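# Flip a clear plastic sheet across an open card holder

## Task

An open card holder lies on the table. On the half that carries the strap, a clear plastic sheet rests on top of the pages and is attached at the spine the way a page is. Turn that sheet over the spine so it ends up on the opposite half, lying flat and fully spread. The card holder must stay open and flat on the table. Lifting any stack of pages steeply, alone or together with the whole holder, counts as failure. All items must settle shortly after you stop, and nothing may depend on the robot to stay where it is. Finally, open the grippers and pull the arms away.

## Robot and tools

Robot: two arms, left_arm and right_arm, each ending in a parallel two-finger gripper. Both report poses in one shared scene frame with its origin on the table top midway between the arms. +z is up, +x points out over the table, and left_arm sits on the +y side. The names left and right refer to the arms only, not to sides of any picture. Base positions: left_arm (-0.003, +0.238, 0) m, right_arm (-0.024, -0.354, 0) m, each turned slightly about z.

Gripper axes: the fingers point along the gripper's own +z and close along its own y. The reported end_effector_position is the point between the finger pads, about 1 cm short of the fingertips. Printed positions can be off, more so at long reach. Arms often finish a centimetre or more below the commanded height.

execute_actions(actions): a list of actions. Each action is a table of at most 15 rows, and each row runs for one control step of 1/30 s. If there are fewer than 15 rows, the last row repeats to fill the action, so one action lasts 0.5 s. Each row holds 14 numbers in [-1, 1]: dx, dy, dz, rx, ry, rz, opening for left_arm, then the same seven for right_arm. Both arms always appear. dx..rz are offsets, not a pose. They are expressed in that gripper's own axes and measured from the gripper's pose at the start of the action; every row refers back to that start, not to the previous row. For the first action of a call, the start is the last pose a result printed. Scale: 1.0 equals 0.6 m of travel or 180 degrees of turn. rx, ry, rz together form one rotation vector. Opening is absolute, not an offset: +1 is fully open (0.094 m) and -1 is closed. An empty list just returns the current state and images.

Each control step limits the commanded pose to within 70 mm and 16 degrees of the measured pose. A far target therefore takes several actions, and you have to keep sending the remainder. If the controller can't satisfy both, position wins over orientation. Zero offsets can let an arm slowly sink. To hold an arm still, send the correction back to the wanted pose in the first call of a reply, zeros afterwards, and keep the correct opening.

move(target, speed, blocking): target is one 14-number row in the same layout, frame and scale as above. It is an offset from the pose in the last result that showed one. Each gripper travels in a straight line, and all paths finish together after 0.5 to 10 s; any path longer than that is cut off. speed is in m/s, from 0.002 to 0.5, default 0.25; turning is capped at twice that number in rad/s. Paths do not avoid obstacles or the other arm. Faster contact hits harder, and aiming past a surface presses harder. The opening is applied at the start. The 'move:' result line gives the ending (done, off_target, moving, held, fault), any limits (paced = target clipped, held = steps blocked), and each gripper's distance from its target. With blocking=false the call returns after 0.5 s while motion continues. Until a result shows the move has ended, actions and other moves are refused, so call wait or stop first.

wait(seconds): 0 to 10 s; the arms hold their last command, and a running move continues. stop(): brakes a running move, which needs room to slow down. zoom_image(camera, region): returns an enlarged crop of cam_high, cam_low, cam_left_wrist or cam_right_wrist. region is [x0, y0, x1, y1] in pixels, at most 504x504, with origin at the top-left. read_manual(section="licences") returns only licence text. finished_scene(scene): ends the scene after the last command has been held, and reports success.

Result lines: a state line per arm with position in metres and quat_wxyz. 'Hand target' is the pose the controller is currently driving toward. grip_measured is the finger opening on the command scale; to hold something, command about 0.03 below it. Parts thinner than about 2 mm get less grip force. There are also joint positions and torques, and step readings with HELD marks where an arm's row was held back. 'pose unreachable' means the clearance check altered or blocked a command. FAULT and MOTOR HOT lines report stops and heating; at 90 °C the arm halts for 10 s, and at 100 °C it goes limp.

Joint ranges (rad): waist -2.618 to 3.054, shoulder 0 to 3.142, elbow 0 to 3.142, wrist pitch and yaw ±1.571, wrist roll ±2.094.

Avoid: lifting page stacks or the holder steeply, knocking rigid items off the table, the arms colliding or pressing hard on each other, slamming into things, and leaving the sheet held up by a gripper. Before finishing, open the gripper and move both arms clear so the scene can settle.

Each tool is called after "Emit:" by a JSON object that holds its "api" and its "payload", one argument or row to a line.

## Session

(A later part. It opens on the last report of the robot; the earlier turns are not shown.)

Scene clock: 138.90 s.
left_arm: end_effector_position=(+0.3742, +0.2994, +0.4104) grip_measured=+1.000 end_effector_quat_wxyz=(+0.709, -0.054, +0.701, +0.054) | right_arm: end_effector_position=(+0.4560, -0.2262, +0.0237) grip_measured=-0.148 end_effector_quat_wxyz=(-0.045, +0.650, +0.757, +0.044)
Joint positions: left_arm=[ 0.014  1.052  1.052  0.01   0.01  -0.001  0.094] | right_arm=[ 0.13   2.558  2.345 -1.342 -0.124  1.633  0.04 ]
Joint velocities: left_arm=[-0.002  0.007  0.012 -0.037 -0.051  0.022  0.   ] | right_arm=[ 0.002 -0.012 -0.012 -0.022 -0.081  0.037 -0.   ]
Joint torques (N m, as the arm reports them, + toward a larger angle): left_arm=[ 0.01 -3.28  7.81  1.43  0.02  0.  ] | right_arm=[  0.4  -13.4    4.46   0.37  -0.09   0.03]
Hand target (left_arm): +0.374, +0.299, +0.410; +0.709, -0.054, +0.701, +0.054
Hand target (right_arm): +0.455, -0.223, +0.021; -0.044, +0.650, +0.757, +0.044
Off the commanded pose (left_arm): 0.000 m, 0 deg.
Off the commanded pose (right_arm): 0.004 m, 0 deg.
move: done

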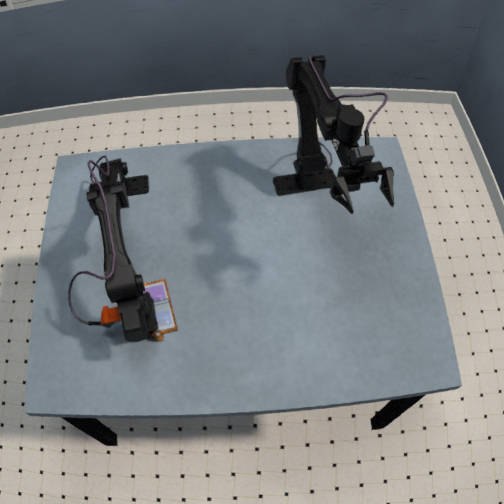

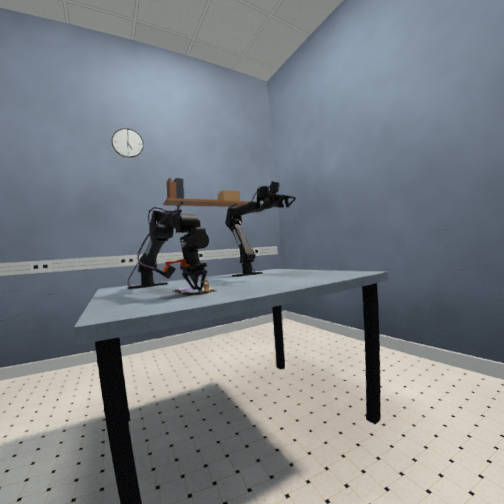

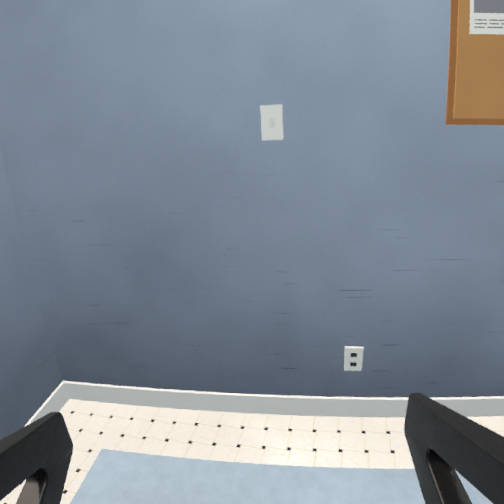

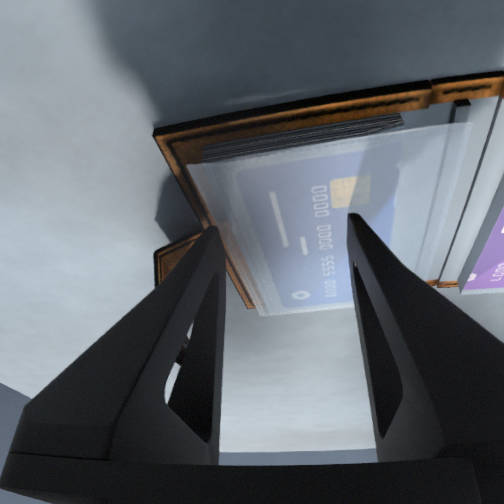

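Emit:
{"api": "move", "payload": {
  "target": [0,0,0,0,0,0,1, 0,-0.008,0.014,0,0,0,-0.15],
  "speed": 0.03
}}

Emit:
{"api": "move", "payload": {
  "target": [0,0,0,0,0,0,1, 0,0,0.004,0,0,0,-1],
  "speed": 0.03
}}

Scene clock: 146.73 s.
left_arm: end_effector_position=(+0.3742, +0.2994, +0.4104) grip_measured=+1.000 end_effector_quat_wxyz=(+0.709, -0.054, +0.701, +0.054) | right_arm: end_effector_position=(+0.4556, -0.2263, +0.0240) grip_measured=-0.148 end_effector_quat_wxyz=(-0.039, +0.650, +0.758, +0.051)
Joint positions: left_arm=[ 0.014  1.052  1.052  0.01   0.01  -0.001  0.094] | right_arm=[ 0.13   2.523  2.279 -1.292 -0.124  1.633  0.04 ]
Joint velocities: left_arm=[ 0.012 -0.002 -0.037 -0.022 -0.037  0.007  0.   ] | right_arm=[-0.002 -0.002 -0.007 -0.066 -0.051 -0.125 -0.001]
Joint torques (N m, as the arm reports them, + toward a larger angle): left_arm=[ 0.01 -3.28  7.79  1.42  0.01  0.  ] | right_arm=[  0.12 -12.68   4.17   0.32  -0.09   0.  ]
Hand target (left_arm): +0.374, +0.299, +0.410; +0.709, -0.054, +0.701, +0.054
Hand target (right_arm): +0.451, -0.226, +0.016; -0.045, +0.650, +0.757, +0.044
Off the commanded pose (left_arm): 0.000 m, 0 deg.
Off the commanded pose (right_arm): 0.010 m, 1 deg.
move: done

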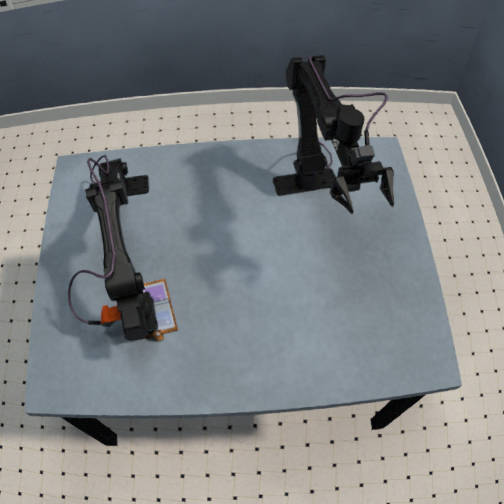

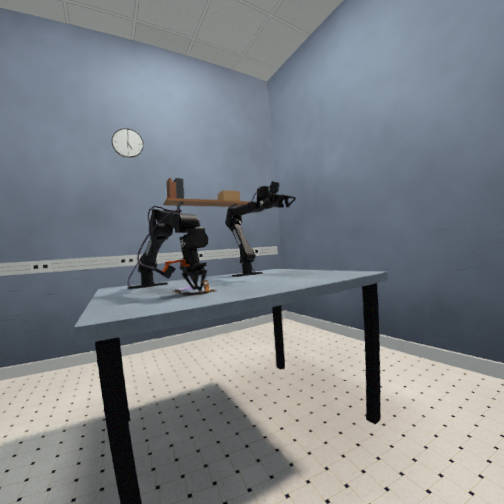

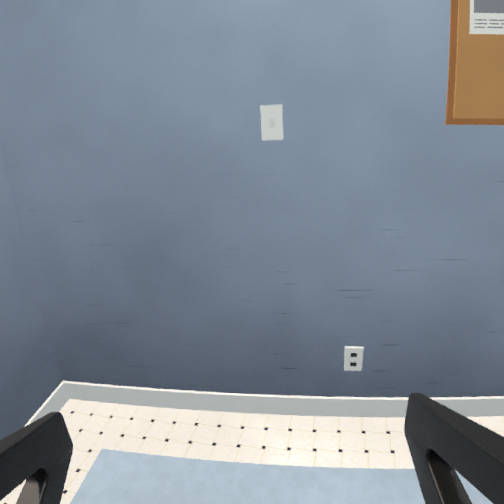

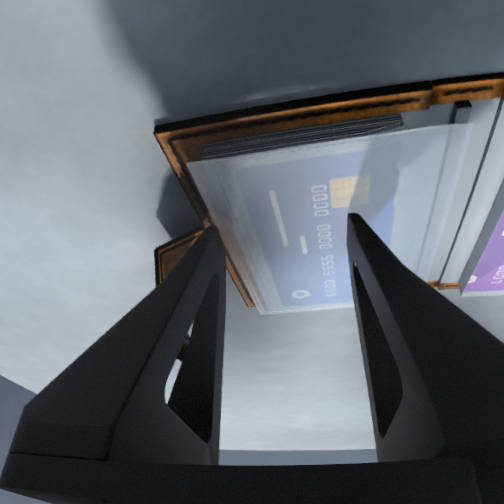

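Scene clock: 147.43 s.
left_arm: end_effector_position=(+0.3742, +0.2994, +0.4104) grip_measured=+1.000 end_effector_quat_wxyz=(+0.709, -0.054, +0.701, +0.054) | right_arm: end_effector_position=(+0.4552, -0.2262, +0.0240) grip_measured=-0.996 end_effector_quat_wxyz=(-0.040, +0.650, +0.757, +0.051)
Joint positions: left_arm=[ 0.014  1.052  1.052  0.01   0.01  -0.001  0.094] | right_arm=[ 0.13   2.523  2.279 -1.294 -0.125  1.633  0.   ]
Joint velocities: left_arm=[ 0.002 -0.012 -0.012  0.007 -0.037  0.022  0.   ] | right_arm=[-0.027  0.012 -0.002  0.007  0.007 -0.007 -0.001]
Joint torques (N m, as the arm reports them, + toward a larger angle): left_arm=[ 0.   -3.26  7.79  1.43  0.02 -0.01] | right_arm=[ -0.05 -12.87   5.49   0.32  -0.08  -0.02]
Hand target (left_arm): +0.374, +0.299, +0.410; +0.709, -0.054, +0.701, +0.054
Hand target (right_arm): +0.456, -0.226, +0.021; -0.039, +0.650, +0.758, +0.051
Off the commanded pose (left_arm): 0.000 m, 0 deg.
Off the commanded pose (right_arm): 0.002 m, 0 deg.
move: done

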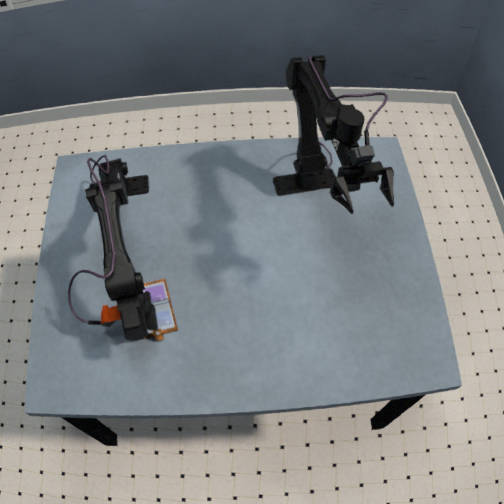

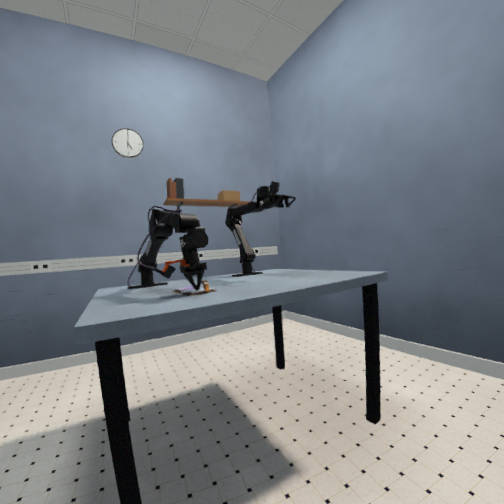

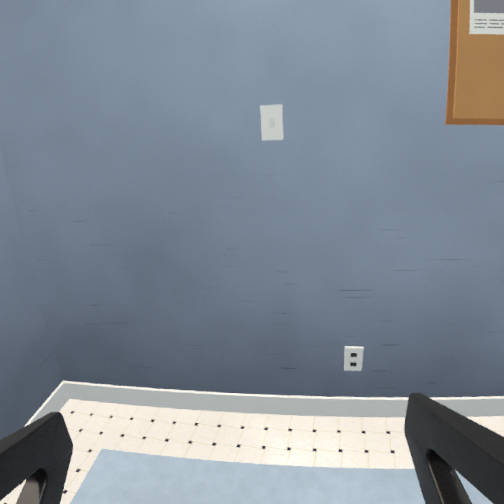

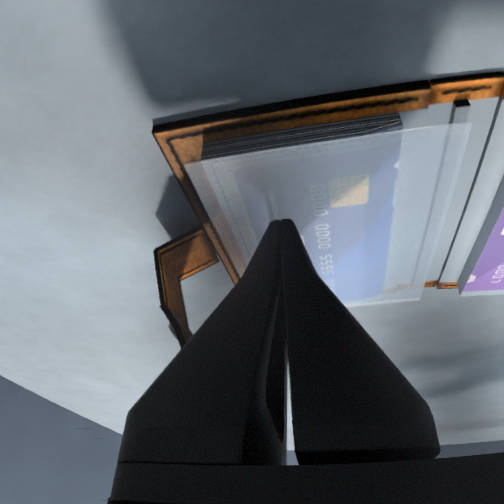

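Emit:
{"api": "move", "payload": {
  "target": [0,0,0,0,0,0,1, 0,0,0.025,0,0,0,-1],
  "speed": 0.03
}}

Emit:
{"api": "move", "payload": {
  "target": [0,0,0,0,0,0,1, 0,-0.04,0.02,0,0,0,-1],
  "speed": 0.03
}}

Scene clock: 156.60 s.
left_arm: end_effector_position=(+0.3742, +0.2994, +0.4104) grip_measured=+1.000 end_effector_quat_wxyz=(+0.709, -0.054, +0.701, +0.054) | right_arm: end_effector_position=(+0.4554, -0.2261, +0.0236) grip_measured=-0.997 end_effector_quat_wxyz=(-0.038, +0.649, +0.758, +0.054)
Joint positions: left_arm=[ 0.014  1.052  1.052  0.01   0.01  -0.001  0.094] | right_arm=[ 0.13   2.511  2.256 -1.274 -0.126  1.633  0.   ]
Joint velocities: left_arm=[-0.022  0.007 -0.002 -0.007 -0.022  0.022  0.   ] | right_arm=[-0.012 -0.012 -0.022  0.007  0.007 -0.007 -0.   ]
Joint torques (N m, as the arm reports them, + toward a larger angle): left_arm=[ 0.01 -3.28  7.79  1.42  0.01  0.  ] | right_arm=[  0.21 -11.84   3.99   0.59  -0.09   0.01]
Hand target (left_arm): +0.374, +0.299, +0.410; +0.709, -0.054, +0.701, +0.054
Hand target (right_arm): +0.455, -0.224, +0.009; -0.040, +0.650, +0.758, +0.051
Off the commanded pose (left_arm): 0.000 m, 0 deg.
Off the commanded pose (right_arm): 0.015 m, 0 deg.
move: off_target (right_arm)

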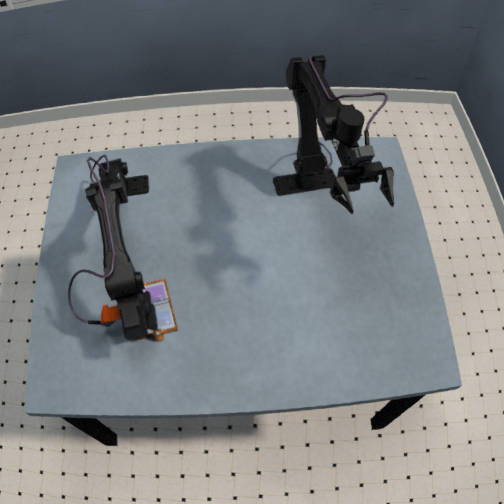

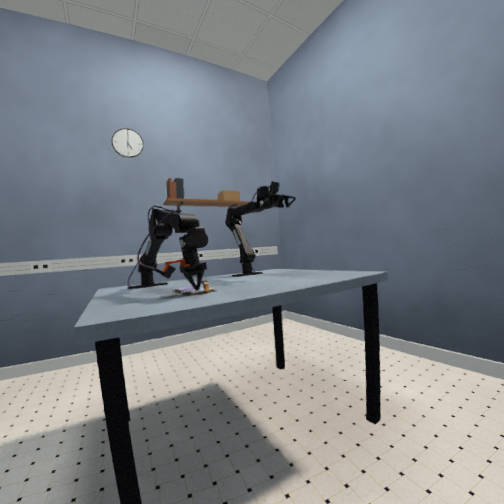

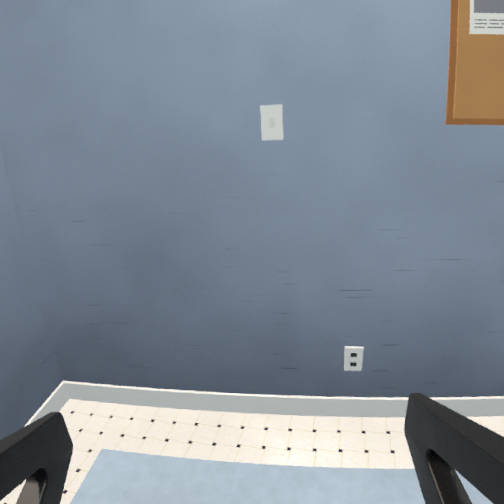

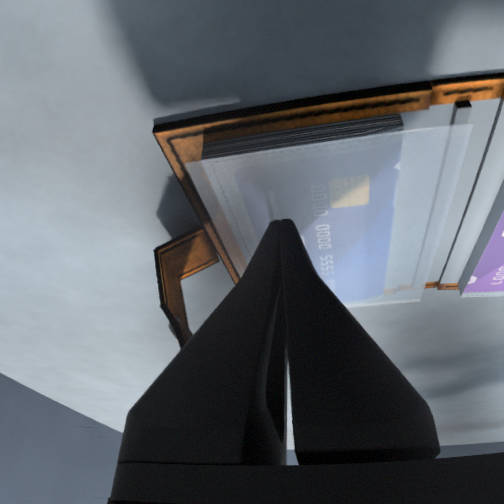

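Scene clock: 157.73 s.
left_arm: end_effector_position=(+0.3742, +0.2994, +0.4104) grip_measured=+1.000 end_effector_quat_wxyz=(+0.709, -0.054, +0.701, +0.054) | right_arm: end_effector_position=(+0.4494, -0.2273, +0.0239) grip_measured=-0.997 end_effector_quat_wxyz=(-0.017, +0.647, +0.758, +0.082)
Joint positions: left_arm=[ 0.014  1.052  1.052  0.01   0.01  -0.001  0.094] | right_arm=[ 0.13   2.384  2.023 -1.098 -0.126  1.633  0.   ]
Joint velocities: left_arm=[ 0.007 -0.002  0.002  0.022  0.051  0.022  0.   ] | right_arm=[ 0.002 -0.012 -0.022 -0.022 -0.066 -0.095 -0.   ]
Joint torques (N m, as the arm reports them, + toward a larger angle): left_arm=[ 0.02 -3.28  7.77  1.43  0.02  0.  ] | right_arm=[  0.36 -11.8    3.76   0.07  -0.08   0.03]
Hand target (left_arm): +0.374, +0.299, +0.410; +0.709, -0.054, +0.701, +0.054
Hand target (right_arm): +0.432, -0.229, +0.012; -0.037, +0.649, +0.758, +0.054
Off the commanded pose (left_arm): 0.000 m, 0 deg.
Off the commanded pose (right_arm): 0.022 m, 4 deg.
move: off_target (right_arm)

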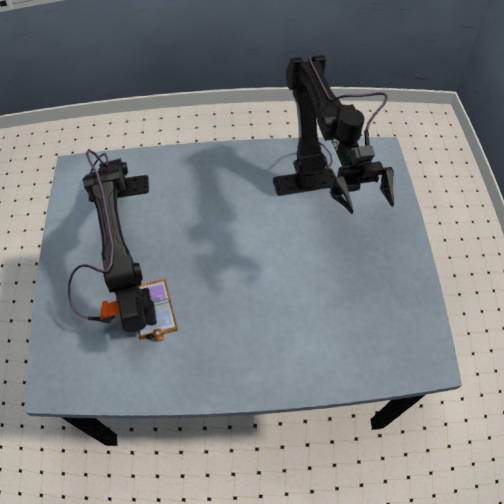

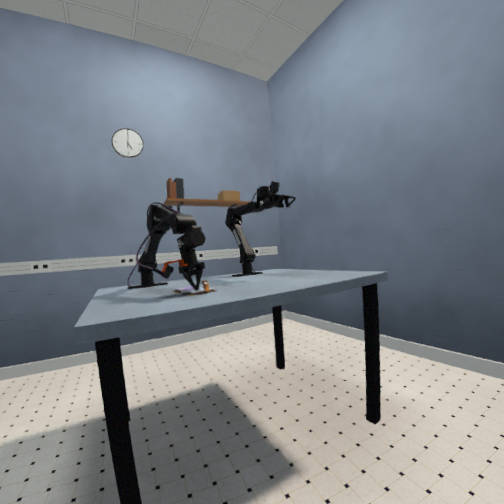

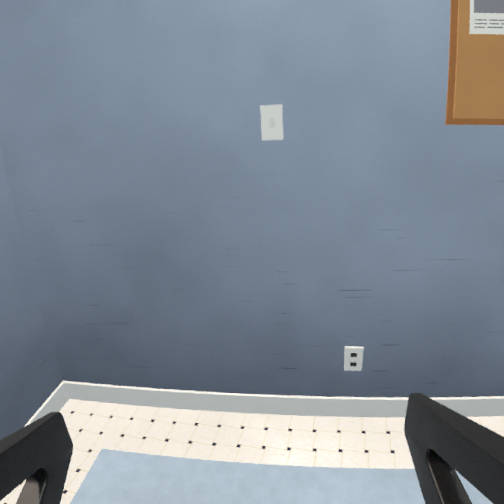

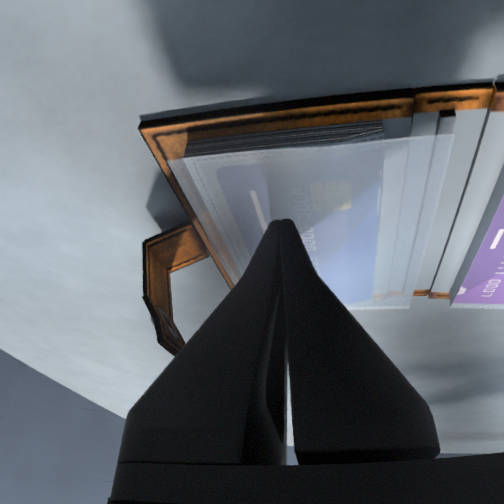

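Emit:
{"api": "move", "payload": {
  "target": [0,0,0,0,0,0,1, -0.03,0.065,-0.02,0,0,0,-1],
  "speed": 0.08
}}

Emit:
{"api": "move", "payload": {
  "target": [0,0,0,0,0,0,1, 0,0,0.03,0,0,0,-1],
  "speed": 0.04
}}

Scene clock: 181.17 s.
left_arm: end_effector_position=(+0.3742, +0.2994, +0.4104) grip_measured=+1.000 end_effector_quat_wxyz=(+0.709, -0.054, +0.701, +0.054) | right_arm: end_effector_position=(+0.4924, -0.2369, +0.0440) grip_measured=-0.997 end_effector_quat_wxyz=(-0.007, +0.646, +0.758, +0.091)
Joint positions: left_arm=[ 0.014  1.052  1.052  0.01   0.01  -0.001  0.094] | right_arm=[ 0.094  2.603  2.5   -1.336 -0.126  1.598  0.   ]
Joint velocities: left_arm=[-0.022  0.017  0.002  0.007 -0.037 -0.037  0.   ] | right_arm=[-0.022  0.007  0.007 -0.007  0.007  0.022  0.   ]
Joint torques (N m, as the arm reports them, + toward a larger angle): left_arm=[ 0.02 -3.27  7.78  1.42  0.02  0.01] | right_arm=[ -0.65 -11.9    7.62   0.23  -0.13  -0.11]
Hand target (left_arm): +0.374, +0.299, +0.410; +0.709, -0.054, +0.701, +0.054
Hand target (right_arm): +0.490, -0.240, +0.037; -0.016, +0.647, +0.758, +0.082
Off the commanded pose (left_arm): 0.000 m, 0 deg.
Off the commanded pose (right_arm): 0.008 m, 2 deg.
move: done

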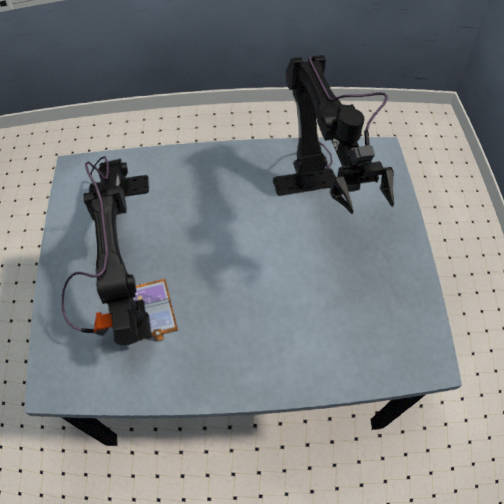

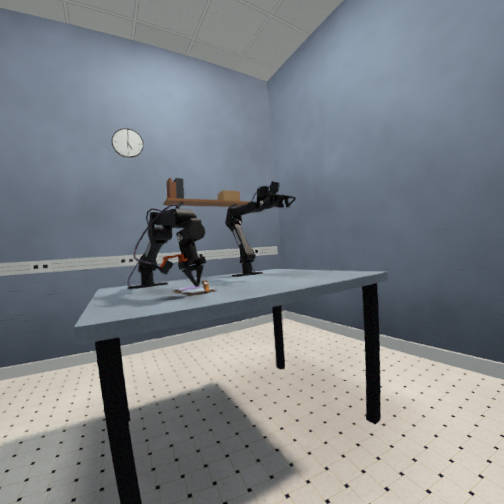

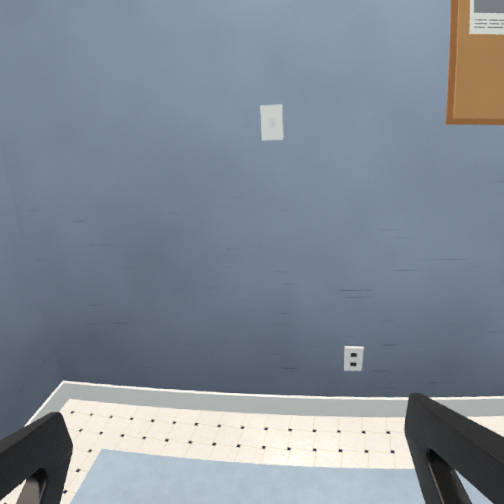

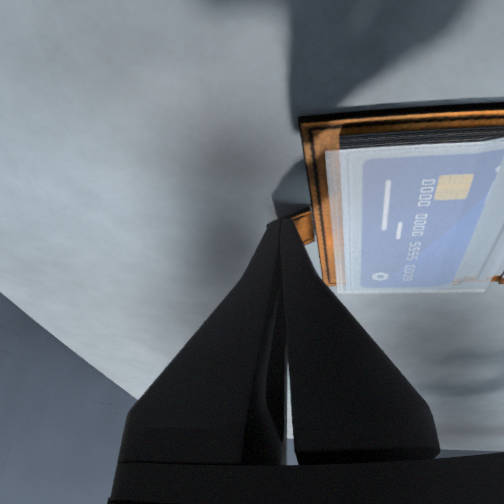

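Scene clock: 182.03 s.
left_arm: end_effector_position=(+0.3742, +0.2994, +0.4104) grip_measured=+1.000 end_effector_quat_wxyz=(+0.709, -0.054, +0.701, +0.054) | right_arm: end_effector_position=(+0.4978, -0.2360, +0.0320) grip_measured=-0.997 end_effector_quat_wxyz=(-0.002, +0.645, +0.758, +0.098)
Joint positions: left_arm=[ 0.014  1.052  1.052  0.01   0.01  -0.001  0.094] | right_arm=[ 0.094  2.603  2.45  -1.269 -0.126  1.598  0.   ]
Joint velocities: left_arm=[ 0.002 -0.022  0.002 -0.022 -0.022  0.022  0.   ] | right_arm=[ 0.007 -0.012  0.002  0.022 -0.037 -0.007 -0.001]
Joint torques (N m, as the arm reports them, + toward a larger angle): left_arm=[ 0.01 -3.27  7.76  1.43  0.02  0.  ] | right_arm=[  0.27 -13.28   5.14   0.46  -0.08   0.03]
Hand target (left_arm): +0.374, +0.299, +0.410; +0.709, -0.054, +0.701, +0.054
Hand target (right_arm): +0.494, -0.234, +0.026; -0.007, +0.646, +0.758, +0.091
Off the commanded pose (left_arm): 0.000 m, 0 deg.
Off the commanded pose (right_arm): 0.007 m, 1 deg.
move: done

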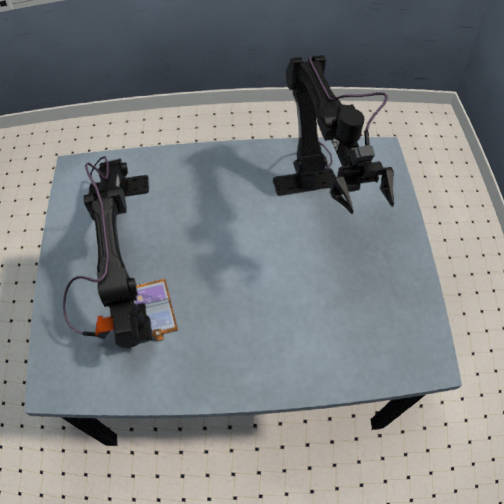

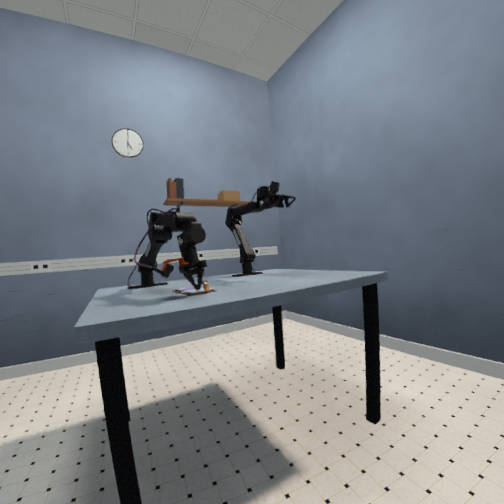

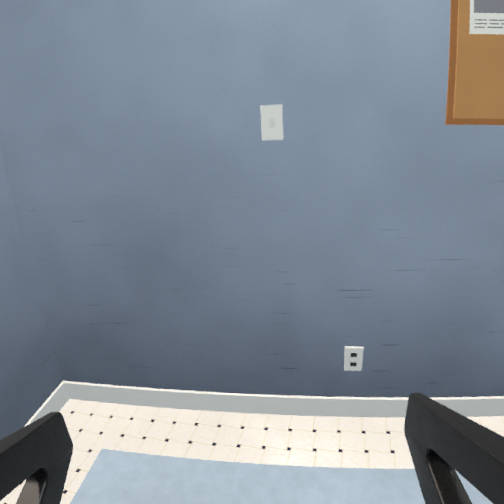

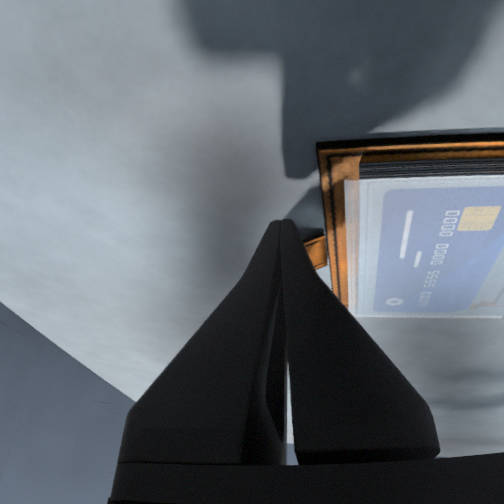

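Emit:
{"api": "move", "payload": {
  "target": [0,0,0,0,0,0,1, -0.015,0,0.035,0,0,0,-1],
  "speed": 0.04
}}

Emit:
{"api": "move", "payload": {
  "target": [0,0,0,0,0,0,1, 0,-0.22,-0.02,0,0,0,-1],
  "speed": 0.06
}}

Scene clock: 192.10 s.
left_arm: end_effector_position=(+0.3742, +0.2994, +0.4104) grip_measured=+1.000 end_effector_quat_wxyz=(+0.709, -0.054, +0.701, +0.054) | right_arm: end_effector_position=(+0.5048, -0.2347, +0.0219) grip_measured=-0.997 end_effector_quat_wxyz=(+0.007, +0.642, +0.759, +0.108)
Joint positions: left_arm=[ 0.014  1.052  1.052  0.01   0.01  -0.001  0.094] | right_arm=[ 0.094  2.603  2.406 -1.199 -0.126  1.594  0.   ]
Joint velocities: left_arm=[ 0.002  0.002 -0.012 -0.095  0.037  0.022  0.   ] | right_arm=[-0.002 -0.007 -0.032 -0.066  0.007 -0.007 -0.001]
Joint torques (N m, as the arm reports them, + toward a larger angle): left_arm=[-0.01 -3.29  7.77  1.42  0.02  0.  ] | right_arm=[ -1.02 -12.57   5.19   0.5   -0.11  -0.1 ]
Hand target (left_arm): +0.374, +0.299, +0.410; +0.709, -0.054, +0.701, +0.054
Hand target (right_arm): +0.501, -0.241, +0.010; -0.002, +0.645, +0.758, +0.097
Off the commanded pose (left_arm): 0.000 m, 0 deg.
Off the commanded pose (right_arm): 0.014 m, 2 deg.
move: off_target (right_arm)

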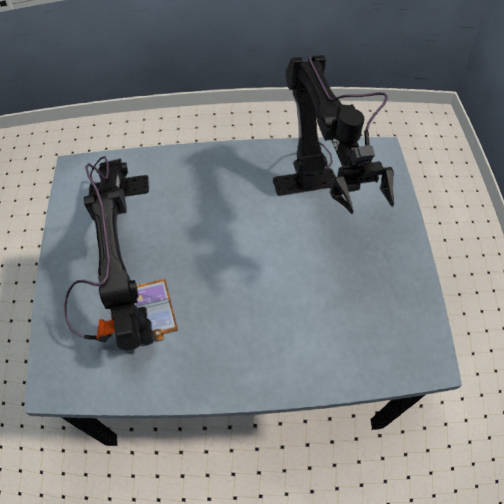

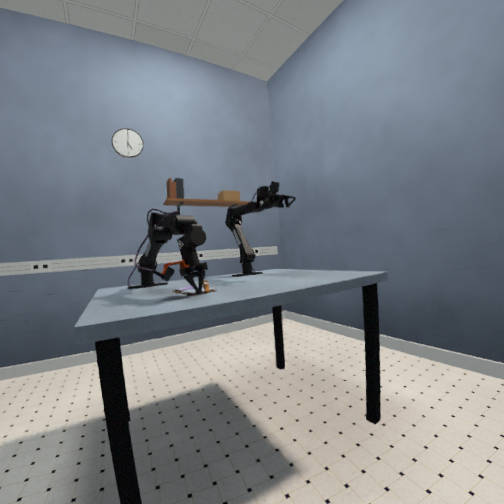

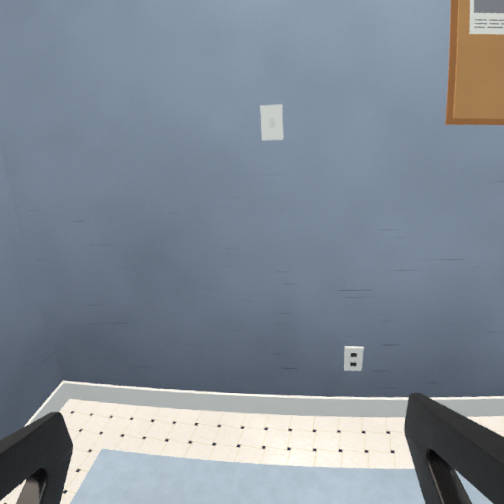

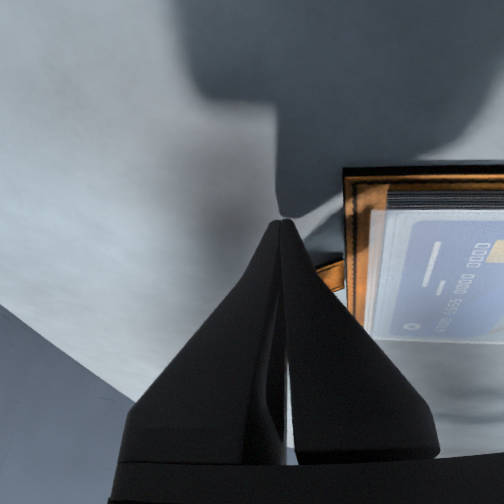

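Scene clock: 194.57 s.
left_arm: end_effector_position=(+0.3742, +0.2994, +0.4104) grip_measured=+1.000 end_effector_quat_wxyz=(+0.709, -0.054, +0.701, +0.054) | right_arm: end_effector_position=(+0.3835, -0.2564, +0.0143) grip_measured=-0.997 end_effector_quat_wxyz=(+0.013, +0.641, +0.759, +0.116)
Joint positions: left_arm=[ 0.014  1.052  1.052  0.01   0.01  -0.001  0.094] | right_arm=[ 0.094  2.034  1.393 -0.734 -0.127  1.594  0.   ]
Joint velocities: left_arm=[ 0.012  0.002  0.002 -0.095  0.037  0.022  0.   ] | right_arm=[-0.012 -0.022  0.002 -0.007  0.051 -0.007 -0.   ]
Joint torques (N m, as the arm reports them, + toward a larger angle): left_arm=[ 0.04 -3.28  7.8   1.42  0.01  0.  ] | right_arm=[ -0.21 -10.29   4.33   0.44  -0.09  -0.05]
Hand target (left_arm): +0.374, +0.299, +0.410; +0.709, -0.054, +0.701, +0.054
Hand target (right_arm): +0.375, -0.259, +0.012; +0.006, +0.642, +0.759, +0.108
Off the commanded pose (left_arm): 0.000 m, 0 deg.
Off the commanded pose (right_arm): 0.010 m, 1 deg.
move: done

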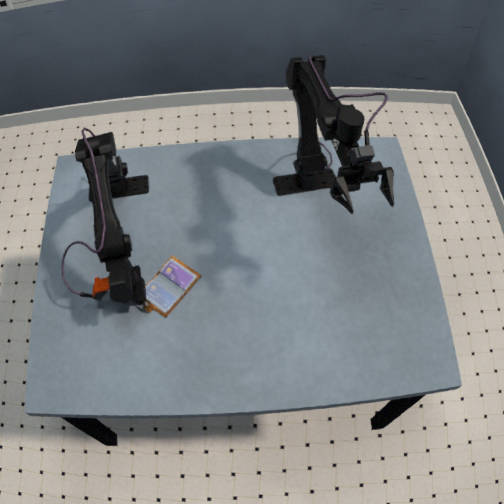

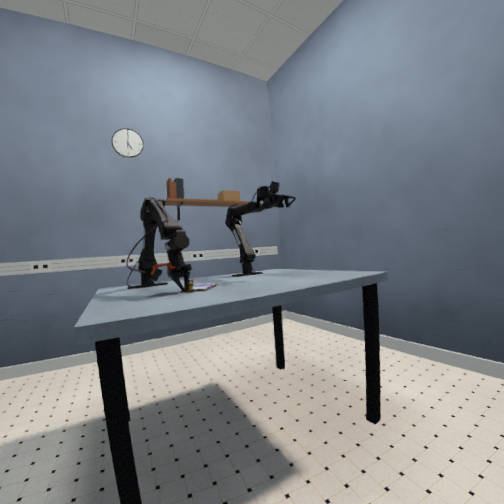

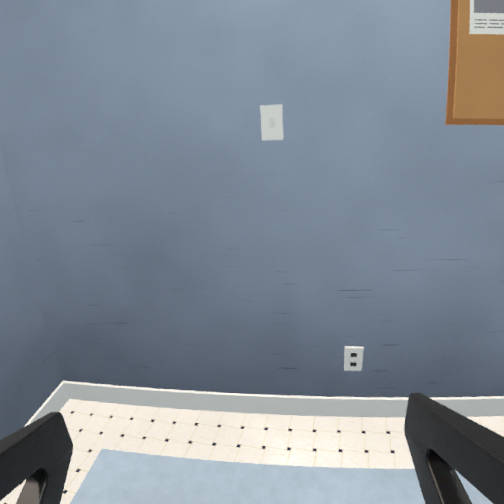

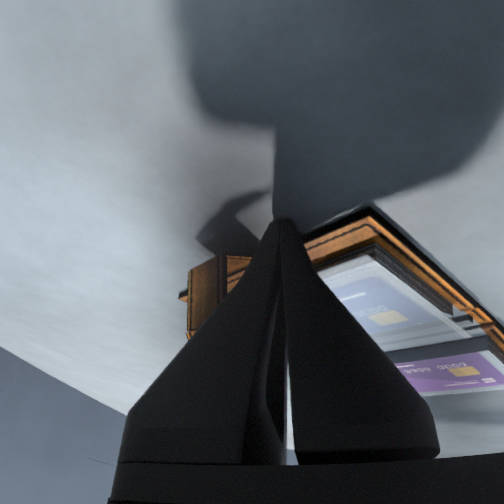

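Emit:
{"api": "move", "payload": {
  "target": [0,0,0,0,0,0,1, 0.03,-0.12,-0.015,0,0,0,-1],
  "speed": 0.06
}}

Emit:
{"api": "move", "payload": {
  "target": [0,0,0,0,0,0,1, -0.03,0,-0.15,0,0,0,-1]
}}

Scene clock: 210.70 s.
left_arm: end_effector_position=(+0.3742, +0.2994, +0.4104) grip_measured=+1.000 end_effector_quat_wxyz=(+0.709, -0.054, +0.701, +0.054) | right_arm: end_effector_position=(+0.3169, -0.2529, +0.0129) grip_measured=-0.997 end_effector_quat_wxyz=(+0.013, +0.642, +0.757, +0.124)
Joint positions: left_arm=[ 0.014  1.052  1.052  0.01   0.01  -0.001  0.094] | right_arm=[ 0.138  1.804  1.062 -0.614 -0.127  1.641  0.   ]
Joint velocities: left_arm=[ 0.012  0.017 -0.002  0.037  0.007  0.007  0.   ] | right_arm=[-0.022 -0.012  0.002  0.007  0.051  0.066 -0.   ]
Joint torques (N m, as the arm reports them, + toward a larger angle): left_arm=[ 0.01 -3.27  7.77  1.43  0.02  0.  ] | right_arm=[ 0.86 -8.45  4.34  0.51  0.01  0.03]
Hand target (left_arm): +0.374, +0.299, +0.410; +0.709, -0.054, +0.701, +0.054
Hand target (right_arm): +0.309, -0.252, +0.012; +0.013, +0.641, +0.759, +0.116
Off the commanded pose (left_arm): 0.000 m, 0 deg.
Off the commanded pose (right_arm): 0.008 m, 1 deg.
move: done

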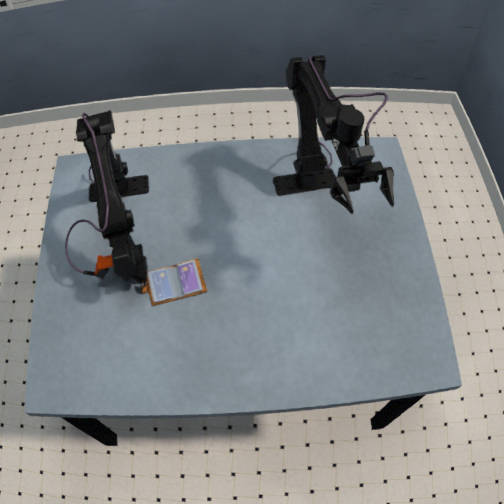

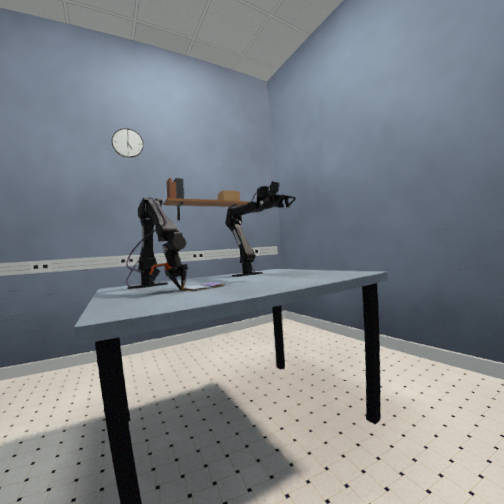

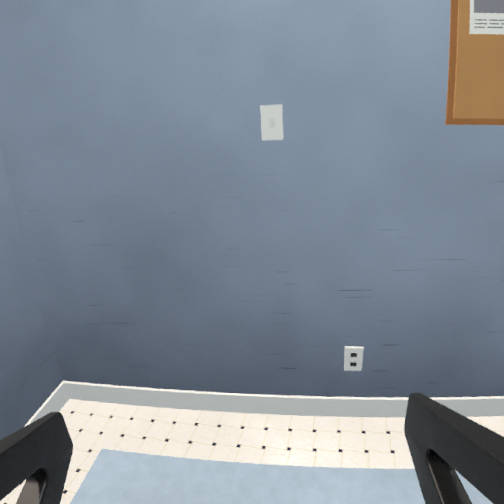

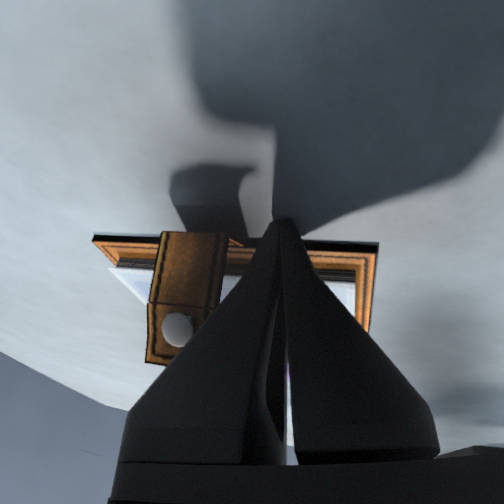

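Scene clock: 211.83 s.
left_arm: end_effector_position=(+0.3742, +0.2994, +0.4104) grip_measured=+1.000 end_effector_quat_wxyz=(+0.709, -0.054, +0.701, +0.054) | right_arm: end_effector_position=(+0.3071, -0.2843, +0.0950) grip_measured=-0.997 end_effector_quat_wxyz=(+0.018, +0.641, +0.757, +0.125)
Joint positions: left_arm=[ 0.014  1.052  1.052  0.01   0.01  -0.001  0.094] | right_arm=[ 0.046  1.639  1.216 -0.938 -0.141  1.55   0.   ]
Joint velocities: left_arm=[-0.012 -0.002  0.007 -0.051 -0.066 -0.051  0.   ] | right_arm=[-0.002 -0.007  0.017  0.007 -0.081 -0.007  0.   ]
Joint torques (N m, as the arm reports them, + toward a larger angle): left_arm=[ 0.02 -3.29  7.77  1.43  0.03  0.  ] | right_arm=[-0.75 -6.62  7.1   0.38 -0.15 -0.11]
Hand target (left_arm): +0.374, +0.299, +0.410; +0.709, -0.054, +0.701, +0.054
Hand target (right_arm): +0.305, -0.286, +0.098; +0.014, +0.642, +0.757, +0.123
Off the commanded pose (left_arm): 0.000 m, 0 deg.
Off the commanded pose (right_arm): 0.004 m, 1 deg.
move: done

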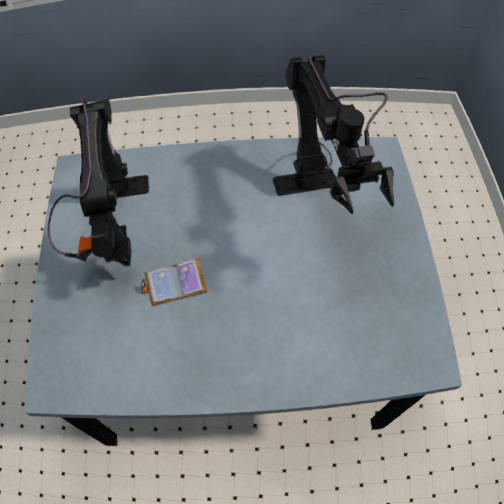

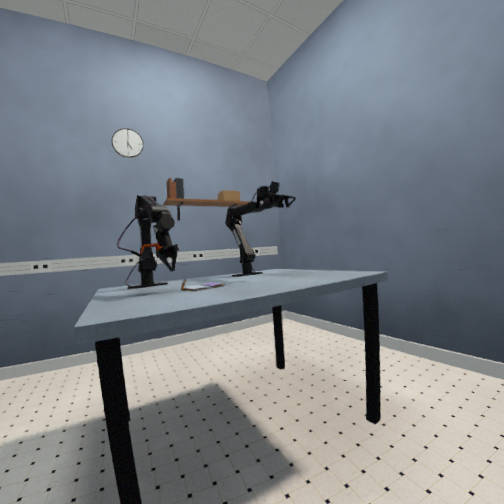

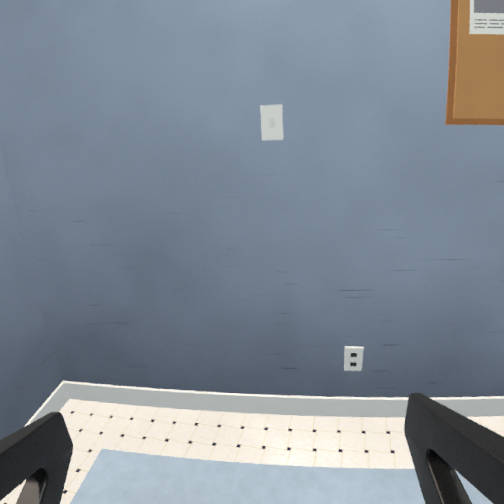

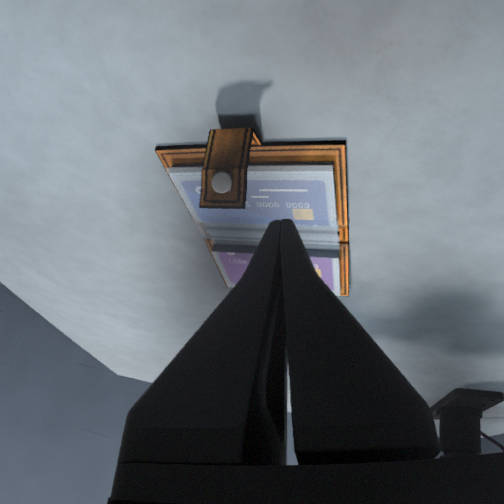

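Emit:
{"api": "move", "payload": {
  "target": [0,0,0,0,0,0,1, 0,0,0,0,0,-0.5,-0.68],
  "speed": 0.4
}}

Emit:
{"api": "move", "payload": {
  "target": [0,0,0,0,0,0,1, 0,0,0,-0.27,0,0,-0.68],
  "speed": 0.4
}}

Scene clock: 238.77 s.
left_arm: end_effector_position=(+0.3742, +0.2994, +0.4104) grip_measured=+1.000 end_effector_quat_wxyz=(+0.709, -0.054, +0.701, +0.054) | right_arm: end_effector_position=(+0.3071, -0.2843, +0.0950) grip_measured=-0.682 end_effector_quat_wxyz=(+0.100, -0.077, +0.989, +0.076)
Joint positions: left_arm=[ 0.014  1.052  1.052  0.01   0.01  -0.001  0.094] | right_arm=[ 0.046  1.639  1.216 -0.938 -0.141 -0.011  0.015]
Joint velocities: left_arm=[ 0.007  0.012 -0.012 -0.007 -0.037 -0.007  0.   ] | right_arm=[0.002 0.012 0.017 0.007 0.007 0.022 0.   ]
Joint torques (N m, as the arm reports them, + toward a larger angle): left_arm=[ 0.01 -3.3   7.78  1.42  0.03  0.01] | right_arm=[-0.08 -6.47  6.35  0.59 -0.1  -0.1 ]
Hand target (left_arm): +0.374, +0.299, +0.410; +0.709, -0.054, +0.701, +0.054
Hand target (right_arm): +0.307, -0.284, +0.095; +0.101, -0.082, +0.989, +0.076
Off the commanded pose (left_arm): 0.000 m, 0 deg.
Off the commanded pose (right_arm): 0.000 m, 1 deg.
move: done

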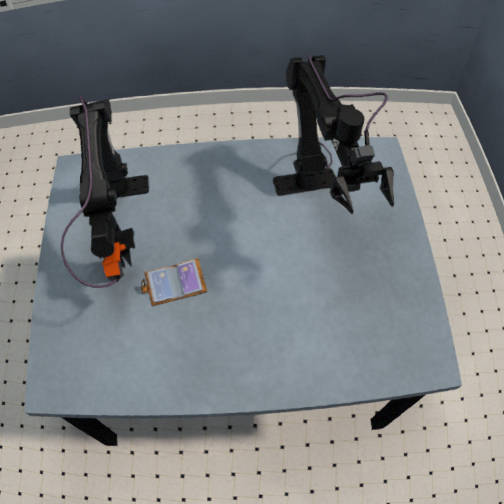

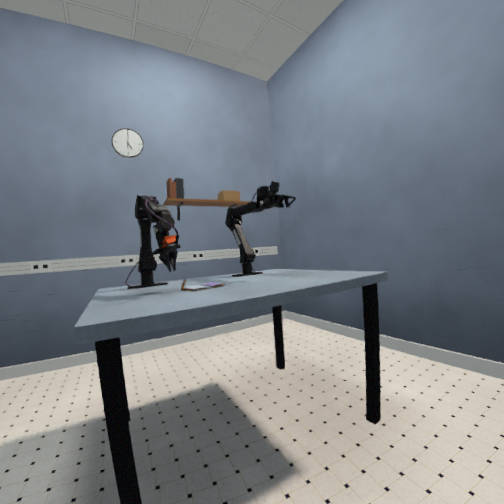

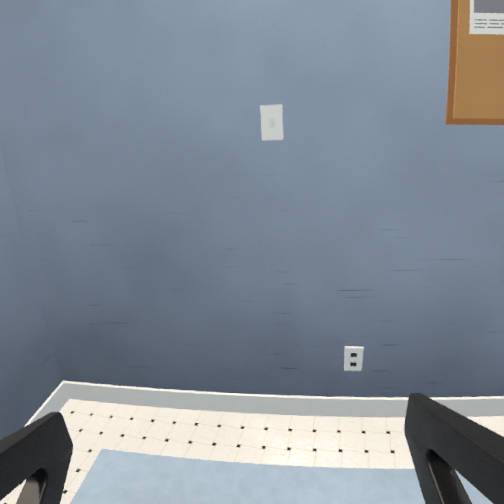

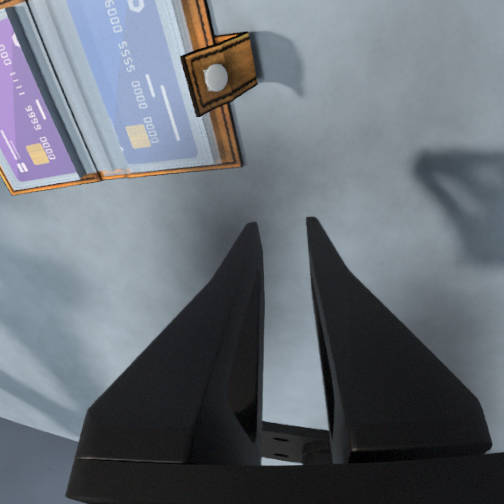

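Scene clock: 240.63 s.
left_arm: end_effector_position=(+0.3742, +0.2994, +0.4104) grip_measured=+1.000 end_effector_quat_wxyz=(+0.709, -0.054, +0.701, +0.054) | right_arm: end_effector_position=(+0.3003, -0.2834, +0.0925) grip_measured=-0.682 end_effector_quat_wxyz=(+0.046, -0.115, +0.876, +0.466)
Joint positions: left_arm=[ 0.014  1.052  1.052  0.01   0.01  -0.001  0.094] | right_arm=[-0.317  2.007  1.36  -1.291 -0.925 -0.678  0.015]
Joint velocities: left_arm=[-0.012  0.002  0.007 -0.037 -0.022 -0.037  0.   ] | right_arm=[-0.027  0.022  0.002  0.007 -0.022  0.037  0.   ]
Joint torques (N m, as the arm reports them, + toward a larger angle): left_arm=[ 0.03 -3.3   7.77  1.42  0.02  0.01] | right_arm=[-0.61 -7.07  6.59 -0.54 -0.63 -0.15]
Hand target (left_arm): +0.374, +0.299, +0.410; +0.709, -0.054, +0.701, +0.054
Hand target (right_arm): +0.305, -0.285, +0.093; +0.052, -0.113, +0.872, +0.474
Off the commanded pose (left_arm): 0.000 m, 0 deg.
Off the commanded pose (right_arm): 0.007 m, 2 deg.
move: done

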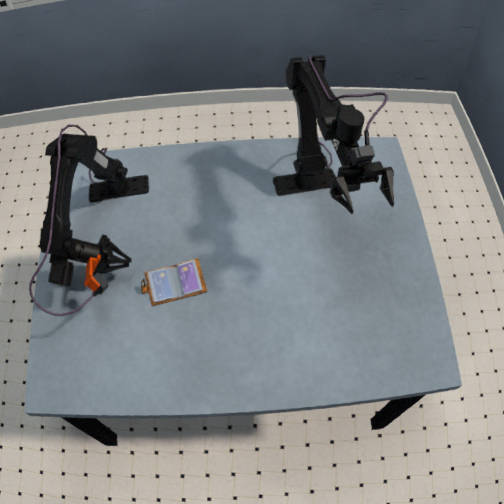

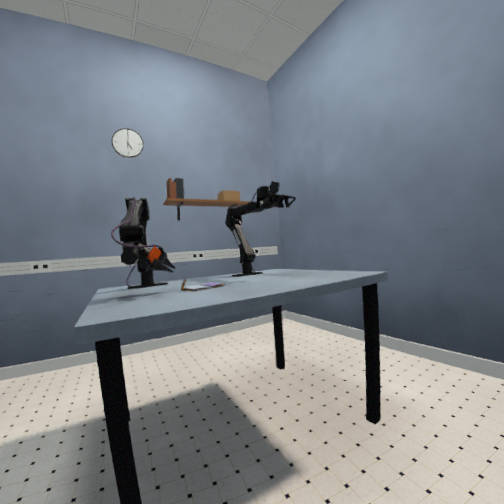

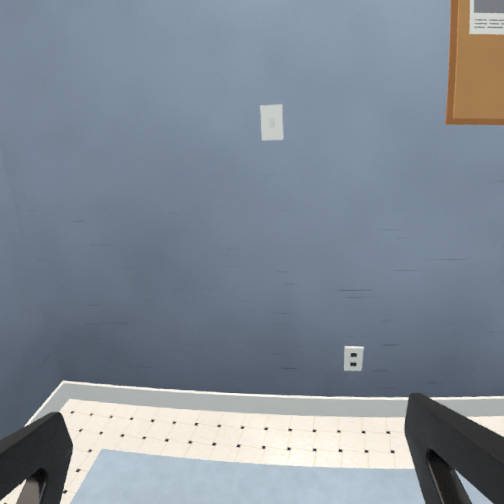

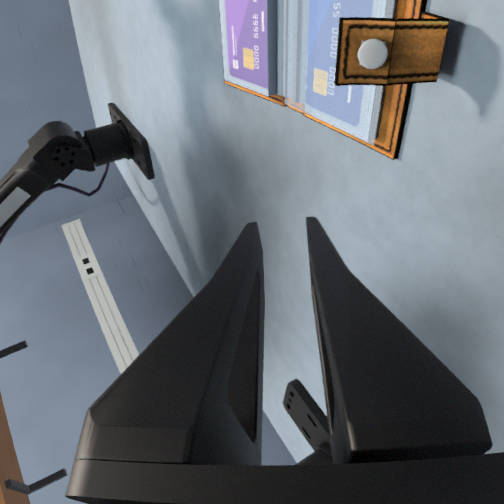

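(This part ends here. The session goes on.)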